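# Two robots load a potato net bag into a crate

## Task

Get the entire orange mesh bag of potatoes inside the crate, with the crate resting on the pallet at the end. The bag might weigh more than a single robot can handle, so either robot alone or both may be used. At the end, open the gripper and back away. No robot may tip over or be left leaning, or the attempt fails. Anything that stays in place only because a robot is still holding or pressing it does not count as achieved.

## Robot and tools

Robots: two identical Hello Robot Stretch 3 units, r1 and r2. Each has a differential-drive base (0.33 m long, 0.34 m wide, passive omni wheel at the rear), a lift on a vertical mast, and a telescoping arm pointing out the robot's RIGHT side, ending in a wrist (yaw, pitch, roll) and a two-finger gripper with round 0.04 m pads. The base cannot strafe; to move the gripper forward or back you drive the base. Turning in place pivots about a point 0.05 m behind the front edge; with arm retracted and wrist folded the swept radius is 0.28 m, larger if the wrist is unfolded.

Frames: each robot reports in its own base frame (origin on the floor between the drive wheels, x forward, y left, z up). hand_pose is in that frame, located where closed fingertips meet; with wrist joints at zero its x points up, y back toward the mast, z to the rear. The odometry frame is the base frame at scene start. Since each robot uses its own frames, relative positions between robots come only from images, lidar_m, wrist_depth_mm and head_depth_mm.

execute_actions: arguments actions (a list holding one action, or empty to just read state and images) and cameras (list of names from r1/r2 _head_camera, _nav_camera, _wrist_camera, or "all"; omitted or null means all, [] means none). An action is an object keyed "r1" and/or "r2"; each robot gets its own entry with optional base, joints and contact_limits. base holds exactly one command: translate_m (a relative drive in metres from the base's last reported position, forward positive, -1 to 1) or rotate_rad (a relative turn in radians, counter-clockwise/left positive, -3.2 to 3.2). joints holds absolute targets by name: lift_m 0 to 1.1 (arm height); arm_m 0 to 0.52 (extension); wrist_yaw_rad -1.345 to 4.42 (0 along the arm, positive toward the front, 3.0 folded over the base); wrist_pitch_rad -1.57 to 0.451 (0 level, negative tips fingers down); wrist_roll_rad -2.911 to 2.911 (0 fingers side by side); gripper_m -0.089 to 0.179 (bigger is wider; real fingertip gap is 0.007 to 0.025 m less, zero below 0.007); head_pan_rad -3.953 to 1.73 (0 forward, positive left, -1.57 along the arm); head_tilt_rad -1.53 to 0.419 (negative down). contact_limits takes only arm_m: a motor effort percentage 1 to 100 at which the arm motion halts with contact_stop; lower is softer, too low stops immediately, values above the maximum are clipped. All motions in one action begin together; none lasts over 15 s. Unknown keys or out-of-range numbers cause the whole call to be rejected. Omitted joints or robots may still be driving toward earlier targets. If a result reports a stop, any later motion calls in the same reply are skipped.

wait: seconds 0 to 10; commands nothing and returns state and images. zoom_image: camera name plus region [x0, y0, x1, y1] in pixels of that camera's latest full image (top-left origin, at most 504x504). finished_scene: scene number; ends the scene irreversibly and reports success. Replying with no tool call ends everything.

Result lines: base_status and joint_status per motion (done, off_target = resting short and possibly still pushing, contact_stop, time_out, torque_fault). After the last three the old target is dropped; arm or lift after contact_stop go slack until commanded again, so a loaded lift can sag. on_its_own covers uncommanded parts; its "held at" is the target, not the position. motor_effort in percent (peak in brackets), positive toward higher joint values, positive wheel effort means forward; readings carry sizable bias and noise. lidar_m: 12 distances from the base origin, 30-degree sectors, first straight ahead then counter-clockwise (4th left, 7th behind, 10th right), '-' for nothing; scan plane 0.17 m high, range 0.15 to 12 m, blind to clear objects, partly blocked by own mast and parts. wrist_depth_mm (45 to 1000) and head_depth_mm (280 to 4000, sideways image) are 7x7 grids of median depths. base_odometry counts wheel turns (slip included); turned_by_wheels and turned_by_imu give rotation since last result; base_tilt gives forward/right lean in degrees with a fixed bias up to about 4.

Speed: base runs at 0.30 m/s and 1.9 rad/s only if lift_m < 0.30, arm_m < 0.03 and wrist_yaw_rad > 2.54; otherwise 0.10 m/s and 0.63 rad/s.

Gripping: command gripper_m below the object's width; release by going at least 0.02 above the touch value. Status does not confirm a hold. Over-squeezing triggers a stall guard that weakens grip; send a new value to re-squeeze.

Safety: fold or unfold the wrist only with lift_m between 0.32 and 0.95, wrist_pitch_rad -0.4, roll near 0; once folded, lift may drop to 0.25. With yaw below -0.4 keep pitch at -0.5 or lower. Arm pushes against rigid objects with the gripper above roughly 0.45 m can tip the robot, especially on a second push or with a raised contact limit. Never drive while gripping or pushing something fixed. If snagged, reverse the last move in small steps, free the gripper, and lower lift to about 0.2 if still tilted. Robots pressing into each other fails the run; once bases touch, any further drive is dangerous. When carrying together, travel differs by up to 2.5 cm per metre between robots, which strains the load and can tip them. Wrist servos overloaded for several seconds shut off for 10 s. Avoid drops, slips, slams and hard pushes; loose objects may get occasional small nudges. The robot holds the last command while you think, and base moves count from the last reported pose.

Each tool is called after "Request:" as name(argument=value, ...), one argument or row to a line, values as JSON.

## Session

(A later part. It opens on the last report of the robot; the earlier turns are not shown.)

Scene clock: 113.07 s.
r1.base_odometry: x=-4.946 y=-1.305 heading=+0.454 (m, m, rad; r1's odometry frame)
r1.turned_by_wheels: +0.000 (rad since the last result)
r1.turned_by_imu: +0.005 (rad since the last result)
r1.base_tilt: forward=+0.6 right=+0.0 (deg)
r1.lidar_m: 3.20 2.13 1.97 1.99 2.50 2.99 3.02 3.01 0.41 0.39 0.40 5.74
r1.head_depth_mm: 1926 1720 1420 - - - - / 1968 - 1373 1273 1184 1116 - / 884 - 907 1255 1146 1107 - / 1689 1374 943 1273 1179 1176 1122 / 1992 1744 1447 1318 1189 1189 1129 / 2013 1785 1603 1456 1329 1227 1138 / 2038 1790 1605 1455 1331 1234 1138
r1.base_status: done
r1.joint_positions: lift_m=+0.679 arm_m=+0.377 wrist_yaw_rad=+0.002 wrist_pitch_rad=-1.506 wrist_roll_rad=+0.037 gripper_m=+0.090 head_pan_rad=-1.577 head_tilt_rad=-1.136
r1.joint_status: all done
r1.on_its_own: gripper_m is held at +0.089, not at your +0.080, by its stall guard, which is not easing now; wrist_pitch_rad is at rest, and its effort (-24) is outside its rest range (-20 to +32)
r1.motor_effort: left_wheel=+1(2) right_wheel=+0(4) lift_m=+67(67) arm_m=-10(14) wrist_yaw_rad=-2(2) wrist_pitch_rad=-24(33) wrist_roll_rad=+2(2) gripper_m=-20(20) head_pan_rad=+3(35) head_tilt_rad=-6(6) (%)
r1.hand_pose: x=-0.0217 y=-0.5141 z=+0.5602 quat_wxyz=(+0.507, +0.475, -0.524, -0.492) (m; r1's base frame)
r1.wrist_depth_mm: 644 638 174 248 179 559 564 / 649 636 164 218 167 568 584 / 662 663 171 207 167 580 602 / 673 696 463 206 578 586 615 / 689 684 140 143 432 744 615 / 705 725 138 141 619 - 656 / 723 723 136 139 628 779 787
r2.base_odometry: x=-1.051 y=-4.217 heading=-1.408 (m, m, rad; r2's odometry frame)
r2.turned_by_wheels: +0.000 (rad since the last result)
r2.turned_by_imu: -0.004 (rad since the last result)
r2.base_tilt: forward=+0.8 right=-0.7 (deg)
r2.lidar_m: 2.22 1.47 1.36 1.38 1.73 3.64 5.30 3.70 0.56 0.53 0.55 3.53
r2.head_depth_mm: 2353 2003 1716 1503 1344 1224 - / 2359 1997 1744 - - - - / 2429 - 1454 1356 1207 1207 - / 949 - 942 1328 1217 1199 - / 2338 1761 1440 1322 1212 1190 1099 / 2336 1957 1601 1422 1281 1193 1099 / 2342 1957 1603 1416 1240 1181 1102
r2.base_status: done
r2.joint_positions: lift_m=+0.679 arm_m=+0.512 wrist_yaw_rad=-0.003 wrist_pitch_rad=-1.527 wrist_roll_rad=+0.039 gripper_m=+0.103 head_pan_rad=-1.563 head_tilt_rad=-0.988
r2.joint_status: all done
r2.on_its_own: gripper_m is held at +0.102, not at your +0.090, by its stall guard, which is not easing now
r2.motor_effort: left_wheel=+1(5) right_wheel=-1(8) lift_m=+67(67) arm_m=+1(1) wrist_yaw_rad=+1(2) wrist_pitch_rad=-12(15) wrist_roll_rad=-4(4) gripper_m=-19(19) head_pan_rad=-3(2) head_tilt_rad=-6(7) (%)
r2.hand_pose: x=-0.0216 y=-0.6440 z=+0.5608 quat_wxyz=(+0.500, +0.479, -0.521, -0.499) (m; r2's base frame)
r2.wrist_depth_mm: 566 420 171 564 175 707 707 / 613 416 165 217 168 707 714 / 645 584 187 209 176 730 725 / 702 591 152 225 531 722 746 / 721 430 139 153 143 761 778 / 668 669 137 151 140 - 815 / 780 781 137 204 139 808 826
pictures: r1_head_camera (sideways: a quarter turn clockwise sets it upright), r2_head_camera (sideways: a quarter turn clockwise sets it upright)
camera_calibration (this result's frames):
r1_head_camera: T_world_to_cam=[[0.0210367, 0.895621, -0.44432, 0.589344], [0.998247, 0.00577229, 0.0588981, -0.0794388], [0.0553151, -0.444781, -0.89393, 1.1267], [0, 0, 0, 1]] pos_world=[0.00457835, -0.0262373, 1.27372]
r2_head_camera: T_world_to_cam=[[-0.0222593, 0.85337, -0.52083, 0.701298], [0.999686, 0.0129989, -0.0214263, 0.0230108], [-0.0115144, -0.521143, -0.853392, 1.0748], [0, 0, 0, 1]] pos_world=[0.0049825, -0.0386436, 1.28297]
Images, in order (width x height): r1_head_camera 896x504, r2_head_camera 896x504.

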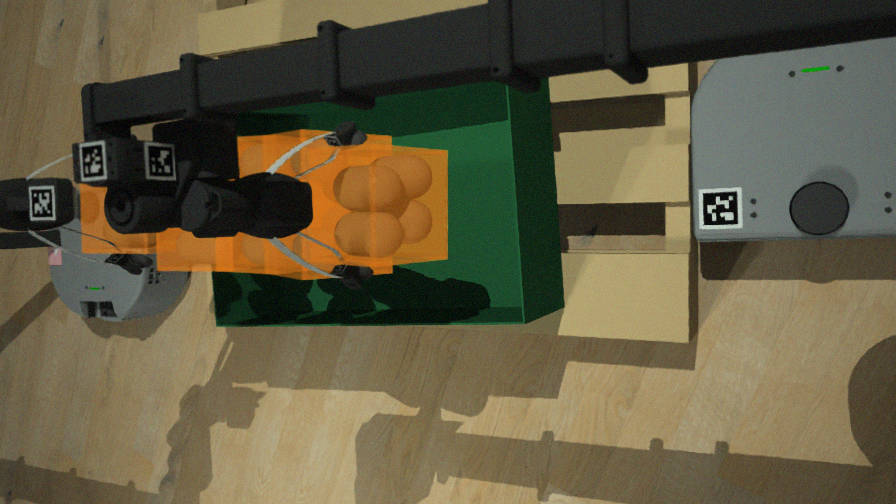

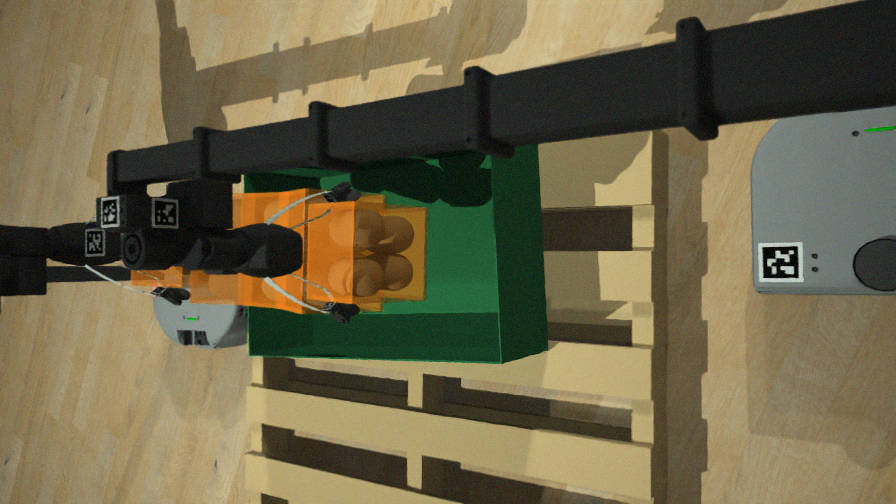

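Request:
execute_actions(
  actions=[
    {"r1":{"joints":{"lift_m":0.4}},"r2":{"joints":{"lift_m":0.4}}},
  ],
  cameras=["r1_head_camera","r2_head_camera"],
)

Scene clock: 116.70 s.
r1.base_odometry: x=-4.946 y=-1.305 heading=+0.454 (m, m, rad; r1's odometry frame)
r1.turned_by_wheels: +0.000 (rad since the last result)
r1.turned_by_imu: +0.001 (rad since the last result)
r1.base_tilt: forward=+0.5 right=+0.0 (deg)
r1.lidar_m: 3.18 2.13 1.97 1.99 2.51 3.00 3.02 3.01 0.41 0.39 0.40 5.69
r1.head_depth_mm: 1913 1716 1454 1328 1263 1167 - / 1934 1737 1352 1230 1172 - - / 1969 1296 1287 1119 1153 1113 - / 1607 1323 1385 1238 1178 1173 1124 / 1982 1736 1440 1315 1189 1188 1132 / 1995 1811 1604 1443 1326 1224 1135 / 2038 1798 1618 1467 1337 1231 1143
r1.base_status: not commanded
r1.joint_positions: lift_m=+0.400 arm_m=+0.377 wrist_yaw_rad=+0.002 wrist_pitch_rad=-1.505 wrist_roll_rad=+0.037 gripper_m=+0.090 head_pan_rad=-1.577 head_tilt_rad=-1.136
r1.joint_status: all done
r1.on_its_own: gripper_m is held at +0.089, not at your +0.080, by its stall guard, which is not easing now; wrist_pitch_rad is at rest, and its effort (-24) is outside its rest range (-20 to +32)
r1.motor_effort: left_wheel=+0(0) right_wheel=+0(0) lift_m=+39(67) arm_m=-10(10) wrist_yaw_rad=-2(2) wrist_pitch_rad=-24(24) wrist_roll_rad=+1(2) gripper_m=-20(21) head_pan_rad=+3(4) head_tilt_rad=-6(6) (%)
r1.hand_pose: x=-0.0217 y=-0.5143 z=+0.2813 quat_wxyz=(+0.507, +0.475, -0.525, -0.492) (m; r1's base frame)
r1.wrist_depth_mm: 236 280 175 248 179 290 226 / 233 286 165 219 167 297 230 / 230 294 171 208 168 304 232 / 226 299 298 208 312 310 234 / 223 305 140 143 315 310 239 / 210 316 137 140 300 - 241 / 229 269 136 140 243 249 221
r2.base_odometry: x=-1.051 y=-4.217 heading=-1.408 (m, m, rad; r2's odometry frame)
r2.turned_by_wheels: +0.000 (rad since the last result)
r2.turned_by_imu: +0.001 (rad since the last result)
r2.base_tilt: forward=+1.0 right=-0.7 (deg)
r2.lidar_m: 2.22 1.47 1.36 1.37 1.73 3.65 5.31 3.69 0.56 0.53 0.55 3.53
r2.head_depth_mm: 2355 1979 1720 1512 1346 1218 1106 / 2392 1989 1718 1508 1317 1215 1138 / 2374 1976 1439 1307 1234 1200 - / 2222 1250 1350 1159 1224 1198 - / 2224 1760 1470 1305 1214 1192 1096 / 2311 1963 1602 1419 1273 1189 1104 / 2326 1972 1598 1416 1239 1191 1097
r2.base_status: not commanded
r2.joint_positions: lift_m=+0.400 arm_m=+0.512 wrist_yaw_rad=-0.003 wrist_pitch_rad=-1.527 wrist_roll_rad=+0.039 gripper_m=+0.103 head_pan_rad=-1.563 head_tilt_rad=-0.988
r2.joint_status: all done
r2.on_its_own: gripper_m is held at +0.102, not at your +0.090, by its stall guard, which is not easing now
r2.motor_effort: left_wheel=+1(1) right_wheel=-2(2) lift_m=+52(64) arm_m=+1(1) wrist_yaw_rad=+1(2) wrist_pitch_rad=-12(12) wrist_roll_rad=-4(5) gripper_m=-19(19) head_pan_rad=-2(3) head_tilt_rad=-6(7) (%)
r2.hand_pose: x=-0.0216 y=-0.6440 z=+0.2813 quat_wxyz=(+0.500, +0.479, -0.521, -0.499) (m; r2's base frame)
r2.wrist_depth_mm: 261 285 171 294 175 298 244 / 256 292 166 217 168 307 248 / 256 301 187 213 176 313 251 / 256 307 152 220 317 319 253 / 249 313 139 153 142 328 253 / - 323 138 150 141 - 256 / 247 277 138 204 139 259 240
pictures: r1_head_camera (sideways: a quarter turn clockwise sets it upright), r2_head_camera (sideways: a quarter turn clockwise sets it upright)
camera_calibration (this result's frames):
r1_head_camera: T_world_to_cam=[[0.0210366, 0.895621, -0.44432, 0.589344], [0.998247, 0.0057724, 0.0588981, -0.0794388], [0.0553152, -0.444781, -0.89393, 1.1267], [0, 0, 0, 1]] pos_world=[0.00457835, -0.0262373, 1.27372]
r2_head_camera: T_world_to_cam=[[-0.0222595, 0.85337, -0.52083, 0.701298], [0.999686, 0.0129991, -0.0214263, 0.0230108], [-0.0115143, -0.521143, -0.853392, 1.0748], [0, 0, 0, 1]] pos_world=[0.00498251, -0.0386436, 1.28297]
Images, in order (width x height): r1_head_camera 896x504, r2_head_camera 896x504.

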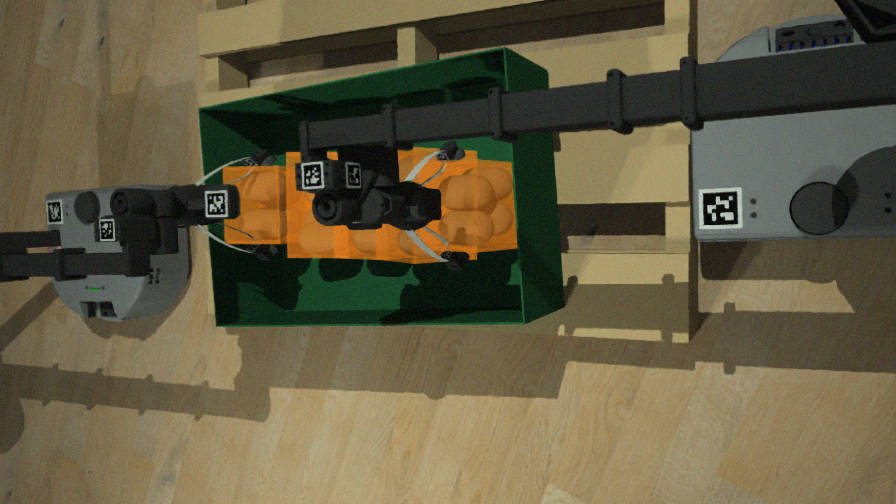

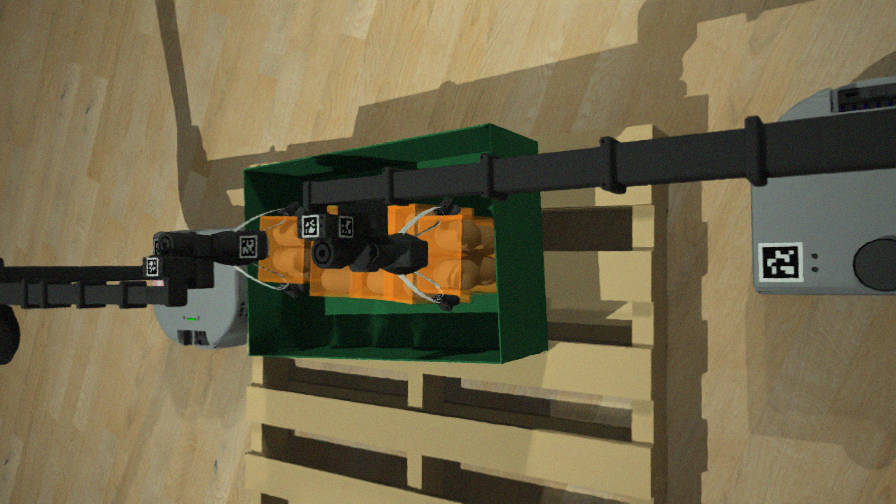

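Crate floor is 0.13 m up, so touchdown is at lift ≈ 0.34.

Request:
execute_actions(
  actions=[
    {"r1":{"joints":{"lift_m":0.341,"arm_m":0.368}},"r2":{"joints":{"lift_m":0.341,"arm_m":0.503}}},
  ],
  cameras=[],
)

Request:
execute_actions(
  actions=[
    {"r1":{"joints":{"gripper_m":0.179}},"r2":{"joints":{"gripper_m":0.179}}},
  ],
  cameras=[],
)

Request:
execute_actions(
  actions=[
    {"r1":{"joints":{"lift_m":0.53}},"r2":{"joints":{"lift_m":0.53}}},
  ],
  cameras=["r1_wrist_camera","r2_wrist_camera"],
)

Scene clock: 118.87 s.
r1.base_odometry: x=-4.946 y=-1.305 heading=+0.454 (m, m, rad; r1's odometry frame)
r1.turned_by_wheels: +0.000 (rad since the last result)
r1.turned_by_imu: +0.001 (rad since the last result)
r1.base_tilt: forward=+0.5 right=+0.0 (deg)
r1.lidar_m: 3.19 2.13 1.98 2.00 2.52 2.99 3.04 3.01 0.41 0.39 0.40 5.73
r1.head_depth_mm: 1932 1720 1451 1320 1253 1157 - / 1939 1712 1362 1241 1165 - - / 1962 1331 1325 1164 1151 1116 - / 1647 1288 1376 1248 1175 1176 1129 / 2010 1743 1438 1318 1187 1188 1130 / 2025 1780 1596 1442 1325 1227 1134 / 2028 1797 1599 1467 1339 1237 1140
r1.base_status: not commanded
r1.joint_positions: lift_m=+0.341 arm_m=+0.368 wrist_yaw_rad=+0.002 wrist_pitch_rad=-1.534 wrist_roll_rad=+0.037 gripper_m=+0.090 head_pan_rad=-1.577 head_tilt_rad=-1.136
r1.joint_status: all done
r1.on_its_own: gripper_m is held at +0.089, not at your +0.080, by its stall guard, which is not easing now
r1.motor_effort: left_wheel=+1(1) right_wheel=+0(1) lift_m=+27(38) arm_m=-7(12) wrist_yaw_rad=-1(1) wrist_pitch_rad=-9(34) wrist_roll_rad=+2(2) gripper_m=-19(20) head_pan_rad=+3(3) head_tilt_rad=-6(6) (%)
r1.hand_pose: x=-0.0217 y=-0.4986 z=+0.2231 quat_wxyz=(+0.500, +0.482, -0.518, -0.500) (m; r1's base frame)
r1.wrist_depth_mm: 222 135 140 179 137 236 228 / 230 142 143 183 140 241 231 / 230 236 182 198 151 249 232 / 226 242 154 191 251 255 237 / 222 251 136 140 258 262 239 / 207 257 137 141 262 - 241 / 227 247 141 149 221 225 214
r2.base_odometry: x=-1.051 y=-4.217 heading=-1.408 (m, m, rad; r2's odometry frame)
r2.turned_by_wheels: +0.000 (rad since the last result)
r2.turned_by_imu: +0.000 (rad since the last result)
r2.base_tilt: forward=+0.9 right=-0.7 (deg)
r2.lidar_m: 2.23 1.47 1.36 1.37 1.73 3.64 5.31 3.72 0.56 0.53 0.55 3.52
r2.head_depth_mm: 2365 1986 1718 1517 1346 1218 1109 / 2372 1993 1718 1506 1325 1216 1137 / 2344 1976 1483 1306 1228 1201 - / 2227 1395 1408 1194 1224 1204 - / 2152 1771 1459 1319 1214 1197 1102 / 2319 1972 1624 1419 1272 1184 1101 / 2343 1959 1592 1415 1244 1186 1102
r2.base_status: not commanded
r2.joint_positions: lift_m=+0.341 arm_m=+0.503 wrist_yaw_rad=-0.002 wrist_pitch_rad=-1.553 wrist_roll_rad=+0.039 gripper_m=+0.103 head_pan_rad=-1.563 head_tilt_rad=-0.988
r2.joint_status: all done
r2.on_its_own: gripper_m is held at +0.102, not at your +0.090, by its stall guard, which is not easing now
r2.motor_effort: left_wheel=+1(1) right_wheel=-3(3) lift_m=+38(52) arm_m=-3(5) wrist_yaw_rad=+2(1) wrist_pitch_rad=-5(17) wrist_roll_rad=-4(4) gripper_m=-21(19) head_pan_rad=-3(3) head_tilt_rad=-6(6) (%)
r2.hand_pose: x=-0.0216 y=-0.6286 z=+0.2231 quat_wxyz=(+0.494, +0.485, -0.514, -0.506) (m; r2's base frame)
r2.wrist_depth_mm: 229 136 143 182 143 147 237 / 235 142 147 188 146 245 246 / 241 243 204 247 163 255 251 / 248 251 144 203 155 261 254 / 251 257 136 151 140 267 256 / - 264 138 152 141 - 259 / 239 251 141 225 145 234 229
pictures: none
No camera images: the call's "cameras" was empty. Leave "cameras" out to get every camera's image.

Scene clock: 120.23 s.
r1.base_odometry: x=-4.946 y=-1.305 heading=+0.454 (m, m, rad; r1's odometry frame)
r1.turned_by_wheels: +0.000 (rad since the last result)
r1.turned_by_imu: +0.000 (rad since the last result)
r1.base_tilt: forward=+0.7 right=+0.0 (deg)
r1.lidar_m: 3.17 2.13 1.97 1.99 2.51 2.99 3.02 3.01 0.41 0.39 0.40 5.73
r1.head_depth_mm: 1913 1716 1456 1319 1253 1165 - / 1933 1721 1367 1252 1160 - - / 1956 1336 1367 1145 1152 1112 - / 1645 1285 1360 1238 1175 1171 1127 / 1995 1750 1451 1316 1184 1189 1135 / 2012 1761 1596 1457 1323 1220 1137 / 2041 1808 1609 1461 1336 1230 1138
r1.base_status: not commanded
r1.joint_positions: lift_m=+0.341 arm_m=+0.368 wrist_yaw_rad=+0.001 wrist_pitch_rad=-1.535 wrist_roll_rad=+0.037 gripper_m=+0.179 head_pan_rad=-1.577 head_tilt_rad=-1.136
r1.joint_status: all done
r1.motor_effort: left_wheel=+0(0) right_wheel=+0(0) lift_m=+31(31) arm_m=-7(7) wrist_yaw_rad=-2(0) wrist_pitch_rad=-8(8) wrist_roll_rad=+2(2) gripper_m=+6(89) head_pan_rad=+3(3) head_tilt_rad=-6(6) (%)
r1.hand_pose: x=-0.0217 y=-0.4985 z=+0.2229 quat_wxyz=(+0.500, +0.482, -0.518, -0.500) (m; r1's base frame)
r1.wrist_depth_mm: 221 135 139 179 137 233 226 / 228 139 142 182 140 239 229 / 230 237 180 196 150 247 233 / 226 244 153 155 251 254 235 / 220 250 135 138 254 260 238 / - 257 135 139 263 - 232 / 218 248 138 145 220 223 214
r2.base_odometry: x=-1.051 y=-4.217 heading=-1.408 (m, m, rad; r2's odometry frame)
r2.turned_by_wheels: +0.000 (rad since the last result)
r2.turned_by_imu: +0.000 (rad since the last result)
r2.base_tilt: forward=+0.8 right=-0.8 (deg)
r2.lidar_m: 2.22 1.47 1.36 1.38 1.72 3.65 5.29 3.71 0.56 0.53 0.55 3.53
r2.head_depth_mm: 2368 1999 1731 1512 1345 1212 1113 / 2371 1987 1715 1506 1328 1219 1135 / 2359 1984 1479 1308 1227 1199 - / 2231 1392 1407 1194 1217 1203 - / 2168 1774 1468 1315 1216 1186 1105 / 2338 1974 1616 1420 1278 1189 1098 / 2320 1951 1597 1422 1243 1194 1098
r2.base_status: not commanded
r2.joint_positions: lift_m=+0.341 arm_m=+0.503 wrist_yaw_rad=-0.002 wrist_pitch_rad=-1.554 wrist_roll_rad=+0.038 gripper_m=+0.179 head_pan_rad=-1.563 head_tilt_rad=-0.988
r2.joint_status: all done
r2.motor_effort: left_wheel=+1(1) right_wheel=-2(2) lift_m=+43(43) arm_m=-1(2) wrist_yaw_rad=+1(2) wrist_pitch_rad=-5(5) wrist_roll_rad=-4(4) gripper_m=+5(88) head_pan_rad=-2(3) head_tilt_rad=-6(6) (%)
r2.hand_pose: x=-0.0216 y=-0.6284 z=+0.2230 quat_wxyz=(+0.494, +0.486, -0.514, -0.506) (m; r2's base frame)
r2.wrist_depth_mm: 228 135 141 181 142 145 238 / 233 142 146 186 145 244 248 / 240 243 206 246 163 252 252 / 245 249 141 201 149 260 253 / 239 253 134 150 137 267 256 / - 262 135 149 137 275 246 / 233 244 137 223 141 237 228
pictures: none
No camera images: the call's "cameras" was empty. Leave "cameras" out to get every camera's image.

Scene clock: 122.80 s.
r1.base_odometry: x=-4.946 y=-1.305 heading=+0.454 (m, m, rad; r1's odometry frame)
r1.turned_by_wheels: +0.000 (rad since the last result)
r1.turned_by_imu: +0.001 (rad since the last result)
r1.base_tilt: forward=+0.6 right=+0.2 (deg)
r1.lidar_m: 3.20 2.14 1.97 2.00 2.50 2.99 3.01 3.00 0.41 0.39 0.40 5.73
r1.head_depth_mm: 1922 1708 1454 1333 1289 1179 - / 1951 1741 1366 - 1251 - - / 1889 1339 - 1222 1151 1112 - / 913 1579 1414 1235 1177 1177 1127 / 1976 1728 1441 1308 1181 1183 1131 / 2009 1804 1617 1465 1326 1222 1136 / 2034 1796 1623 1463 1332 1227 1140
r1.base_status: not commanded
r1.joint_positions: lift_m=+0.529 arm_m=+0.368 wrist_yaw_rad=+0.001 wrist_pitch_rad=-1.545 wrist_roll_rad=+0.037 gripper_m=+0.179 head_pan_rad=-1.577 head_tilt_rad=-1.137
r1.joint_status: all done
r1.motor_effort: left_wheel=+0(1) right_wheel=+0(2) lift_m=+50(65) arm_m=-6(7) wrist_yaw_rad=-1(1) wrist_pitch_rad=-3(25) wrist_roll_rad=+2(2) gripper_m=+0(5) head_pan_rad=+3(3) head_tilt_rad=-5(6) (%)
r1.hand_pose: x=-0.0217 y=-0.4958 z=+0.4114 quat_wxyz=(+0.497, +0.485, -0.515, -0.503) (m; r1's base frame)
r1.wrist_depth_mm: 255 348 396 355 407 333 414 / 260 335 405 358 412 333 424 / 526 330 416 375 431 339 448 / 549 322 427 330 438 351 455 / 559 342 442 380 427 367 481 / - 313 317 306 299 309 589 / 602 477 476 485 501 517 502
r2.base_odometry: x=-1.051 y=-4.217 heading=-1.408 (m, m, rad; r2's odometry frame)
r2.turned_by_wheels: +0.000 (rad since the last result)
r2.turned_by_imu: +0.000 (rad since the last result)
r2.base_tilt: forward=+0.5 right=-0.8 (deg)
r2.lidar_m: 2.22 1.47 1.36 1.37 1.73 3.66 5.31 3.70 0.56 0.53 0.55 3.53
r2.head_depth_mm: 2371 1992 1721 1508 1337 1217 1106 / 2369 1979 1712 1511 1348 1228 - / 2354 1968 1499 1333 1205 1210 - / 1569 1654 1428 1252 1223 1200 - / 2207 1764 1467 1303 1213 1192 1108 / 2344 1976 1603 1418 1276 1190 1102 / 2324 1955 1598 1414 1243 1186 1099
r2.base_status: not commanded
r2.joint_positions: lift_m=+0.530 arm_m=+0.503 wrist_yaw_rad=-0.002 wrist_pitch_rad=-1.564 wrist_roll_rad=+0.038 gripper_m=+0.179 head_pan_rad=-1.563 head_tilt_rad=-0.989
r2.joint_status: all done
r2.motor_effort: left_wheel=+1(2) right_wheel=-2(5) lift_m=+49(62) arm_m=-1(2) wrist_yaw_rad=+2(2) wrist_pitch_rad=-2(6) wrist_roll_rad=-4(4) gripper_m=+1(5) head_pan_rad=-2(3) head_tilt_rad=-6(7) (%)
r2.hand_pose: x=-0.0216 y=-0.6258 z=+0.4120 quat_wxyz=(+0.492, +0.488, -0.511, -0.509) (m; r2's base frame)
r2.wrist_depth_mm: 258 380 415 370 421 365 273 / 265 373 336 368 429 367 285 / 279 374 432 385 446 374 292 / 281 367 456 337 450 377 583 / 449 392 452 423 439 401 617 / - 328 319 317 304 312 648 / 496 498 502 524 504 656 673
pictures: r1_wrist_camera, r2_wrist_camera
camera_calibration (this result's frames):
r1_wrist_camera: T_world_to_cam=[[-0.998059, 0.0464406, 0.0414865, -0.0269232], [0.0517581, 0.989082, 0.137975, 0.468198], [-0.0346259, 0.139855, -0.989566, 0.640168], [0, 0, 0, 1]] pos_world=[-0.0289376, -0.551367, 0.570006]
r2_wrist_camera: T_world_to_cam=[[-0.999107, 0.00293002, 0.0421539, -0.0486243], [0.0108055, 0.98214, 0.18784, 0.570062], [-0.0408507, 0.188127, -0.981295, 0.683027], [0, 0, 0, 1]] pos_world=[-0.0268386, -0.688235, 0.56522]
Images, in order (width x height): r1_wrist_camera 644x364, r2_wrist_camera 644x364.

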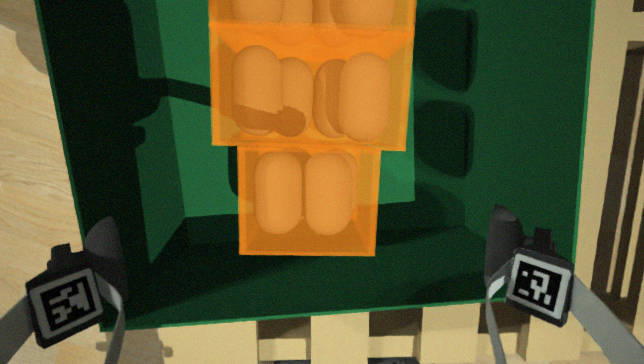

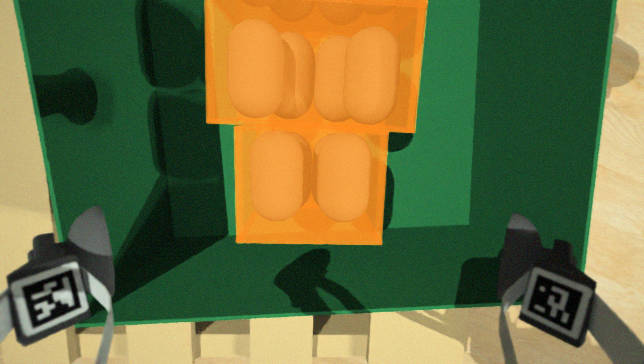

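Request:
execute_actions(
  actions=[
    {"r1":{"base":{"translate_m":0.5},"joints":{"arm_m":0.01}},"r2":{"base":{"translate_m":-0.45},"joints":{"arm_m":0.01}}},
  ],
  cameras=["r2_nav_camera"],
)

Request:
finished_scene(
  scene=2,
)

Scene clock: 129.17 s.
r1.base_odometry: x=-4.496 y=-1.085 heading=+0.454 (m, m, rad; r1's odometry frame)
r1.turned_by_wheels: +0.000 (rad since the last result)
r1.turned_by_imu: +0.003 (rad since the last result)
r1.base_tilt: forward=+0.6 right=+0.1 (deg)
r1.lidar_m: 2.87 1.92 1.78 1.80 2.26 3.45 3.50 0.55 0.52 1.50 3.78 5.28
r1.head_depth_mm: 1924 1716 1343 1258 1173 1160 - / 1954 1735 1554 1420 1331 - - / 1887 1697 1574 1429 1330 - - / 1724 1699 1569 1439 1318 1230 1122 / 1998 1761 1602 1442 1319 1226 1129 / 2003 1784 1602 1453 1327 1222 1134 / 2030 1802 1601 1470 1330 1233 1139
r1.base_status: done
r1.joint_positions: lift_m=+0.529 arm_m=+0.010 wrist_yaw_rad=+0.001 wrist_pitch_rad=-1.546 wrist_roll_rad=+0.037 gripper_m=+0.179 head_pan_rad=-1.577 head_tilt_rad=-1.137
r1.joint_status: all done
r1.motor_effort: left_wheel=+0(4) right_wheel=+0(5) lift_m=+50(50) arm_m=-7(9) wrist_yaw_rad=-1(2) wrist_pitch_rad=-2(3) wrist_roll_rad=+2(2) gripper_m=+0(0) head_pan_rad=+3(3) head_tilt_rad=-5(5) (%)
r1.hand_pose: x=-0.0217 y=-0.1377 z=+0.4114 quat_wxyz=(+0.497, +0.485, -0.515, -0.503) (m; r1's base frame)
r1.wrist_depth_mm: 509 510 513 513 520 425 422 / 519 519 532 530 540 429 434 / 534 531 544 540 546 554 561 / 539 553 558 - - 564 582 / 556 571 570 - - 581 597 / - 582 580 - - 608 617 / 589 590 604 - - 638 640
r2.base_odometry: x=-1.123 y=-3.773 heading=-1.408 (m, m, rad; r2's odometry frame)
r2.turned_by_wheels: +0.000 (rad since the last result)
r2.turned_by_imu: +0.001 (rad since the last result)
r2.base_tilt: forward=+0.9 right=-0.7 (deg)
r2.lidar_m: 2.51 1.65 1.53 1.56 1.95 4.08 4.88 3.51 3.24 0.88 0.59 0.76
r2.head_depth_mm: 2354 1994 1733 1512 1347 1214 1103 / 2368 1983 1720 1508 1346 1235 - / 2331 1992 1713 1504 1342 - - / 2166 1734 1706 1496 1342 - - / 2355 1869 1669 1493 1331 1215 1103 / 2331 1967 1479 1328 1206 1185 1097 / 2315 1956 1402 1299 1213 1185 1099
r2.base_status: done
r2.joint_positions: lift_m=+0.530 arm_m=+0.010 wrist_yaw_rad=+0.000 wrist_pitch_rad=-1.565 wrist_roll_rad=+0.036 gripper_m=+0.179 head_pan_rad=-1.563 head_tilt_rad=-0.989
r2.joint_status: all done
r2.motor_effort: left_wheel=+2(1) right_wheel=-2(9) lift_m=+49(48) arm_m=-2(2) wrist_yaw_rad=+0(1) wrist_pitch_rad=-2(2) wrist_roll_rad=-3(4) gripper_m=+0(0) head_pan_rad=-2(2) head_tilt_rad=-6(5) (%)
r2.hand_pose: x=-0.0216 y=-0.1326 z=+0.4121 quat_wxyz=(+0.492, +0.489, -0.510, -0.508) (m; r2's base frame)
r2.wrist_depth_mm: 530 528 530 540 546 553 544 / 535 541 548 550 560 558 583 / 562 547 552 567 576 594 580 / 569 580 573 - - 593 608 / 581 587 595 - - 615 625 / - 616 621 - - - 634 / 630 632 638 - - 647 660
pictures: r2_nav_camera (sideways: a quarter turn counterclockwise sets it upright)
camera_calibration (this result's frames):
r2_nav_camera: T_world_to_cam=[[-0.0446814, -0.808869, 0.586289, -0.718323], [-0.998927, 0.029012, -0.0361027, 0.102114], [0.012193, -0.587273, -0.809297, 1.01798], [0, 0, 0, 1]] pos_world=[0.0574963, 0.0138394, 1.24868]
Images, in order (width x height): r2_nav_camera 672x504.

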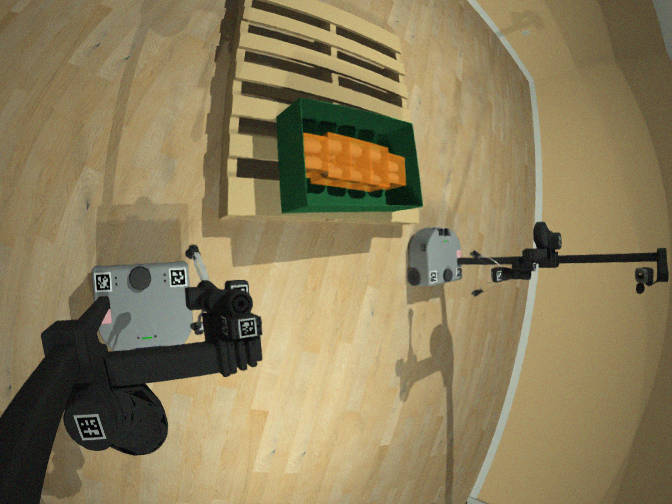

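The scene is finished: the task was done.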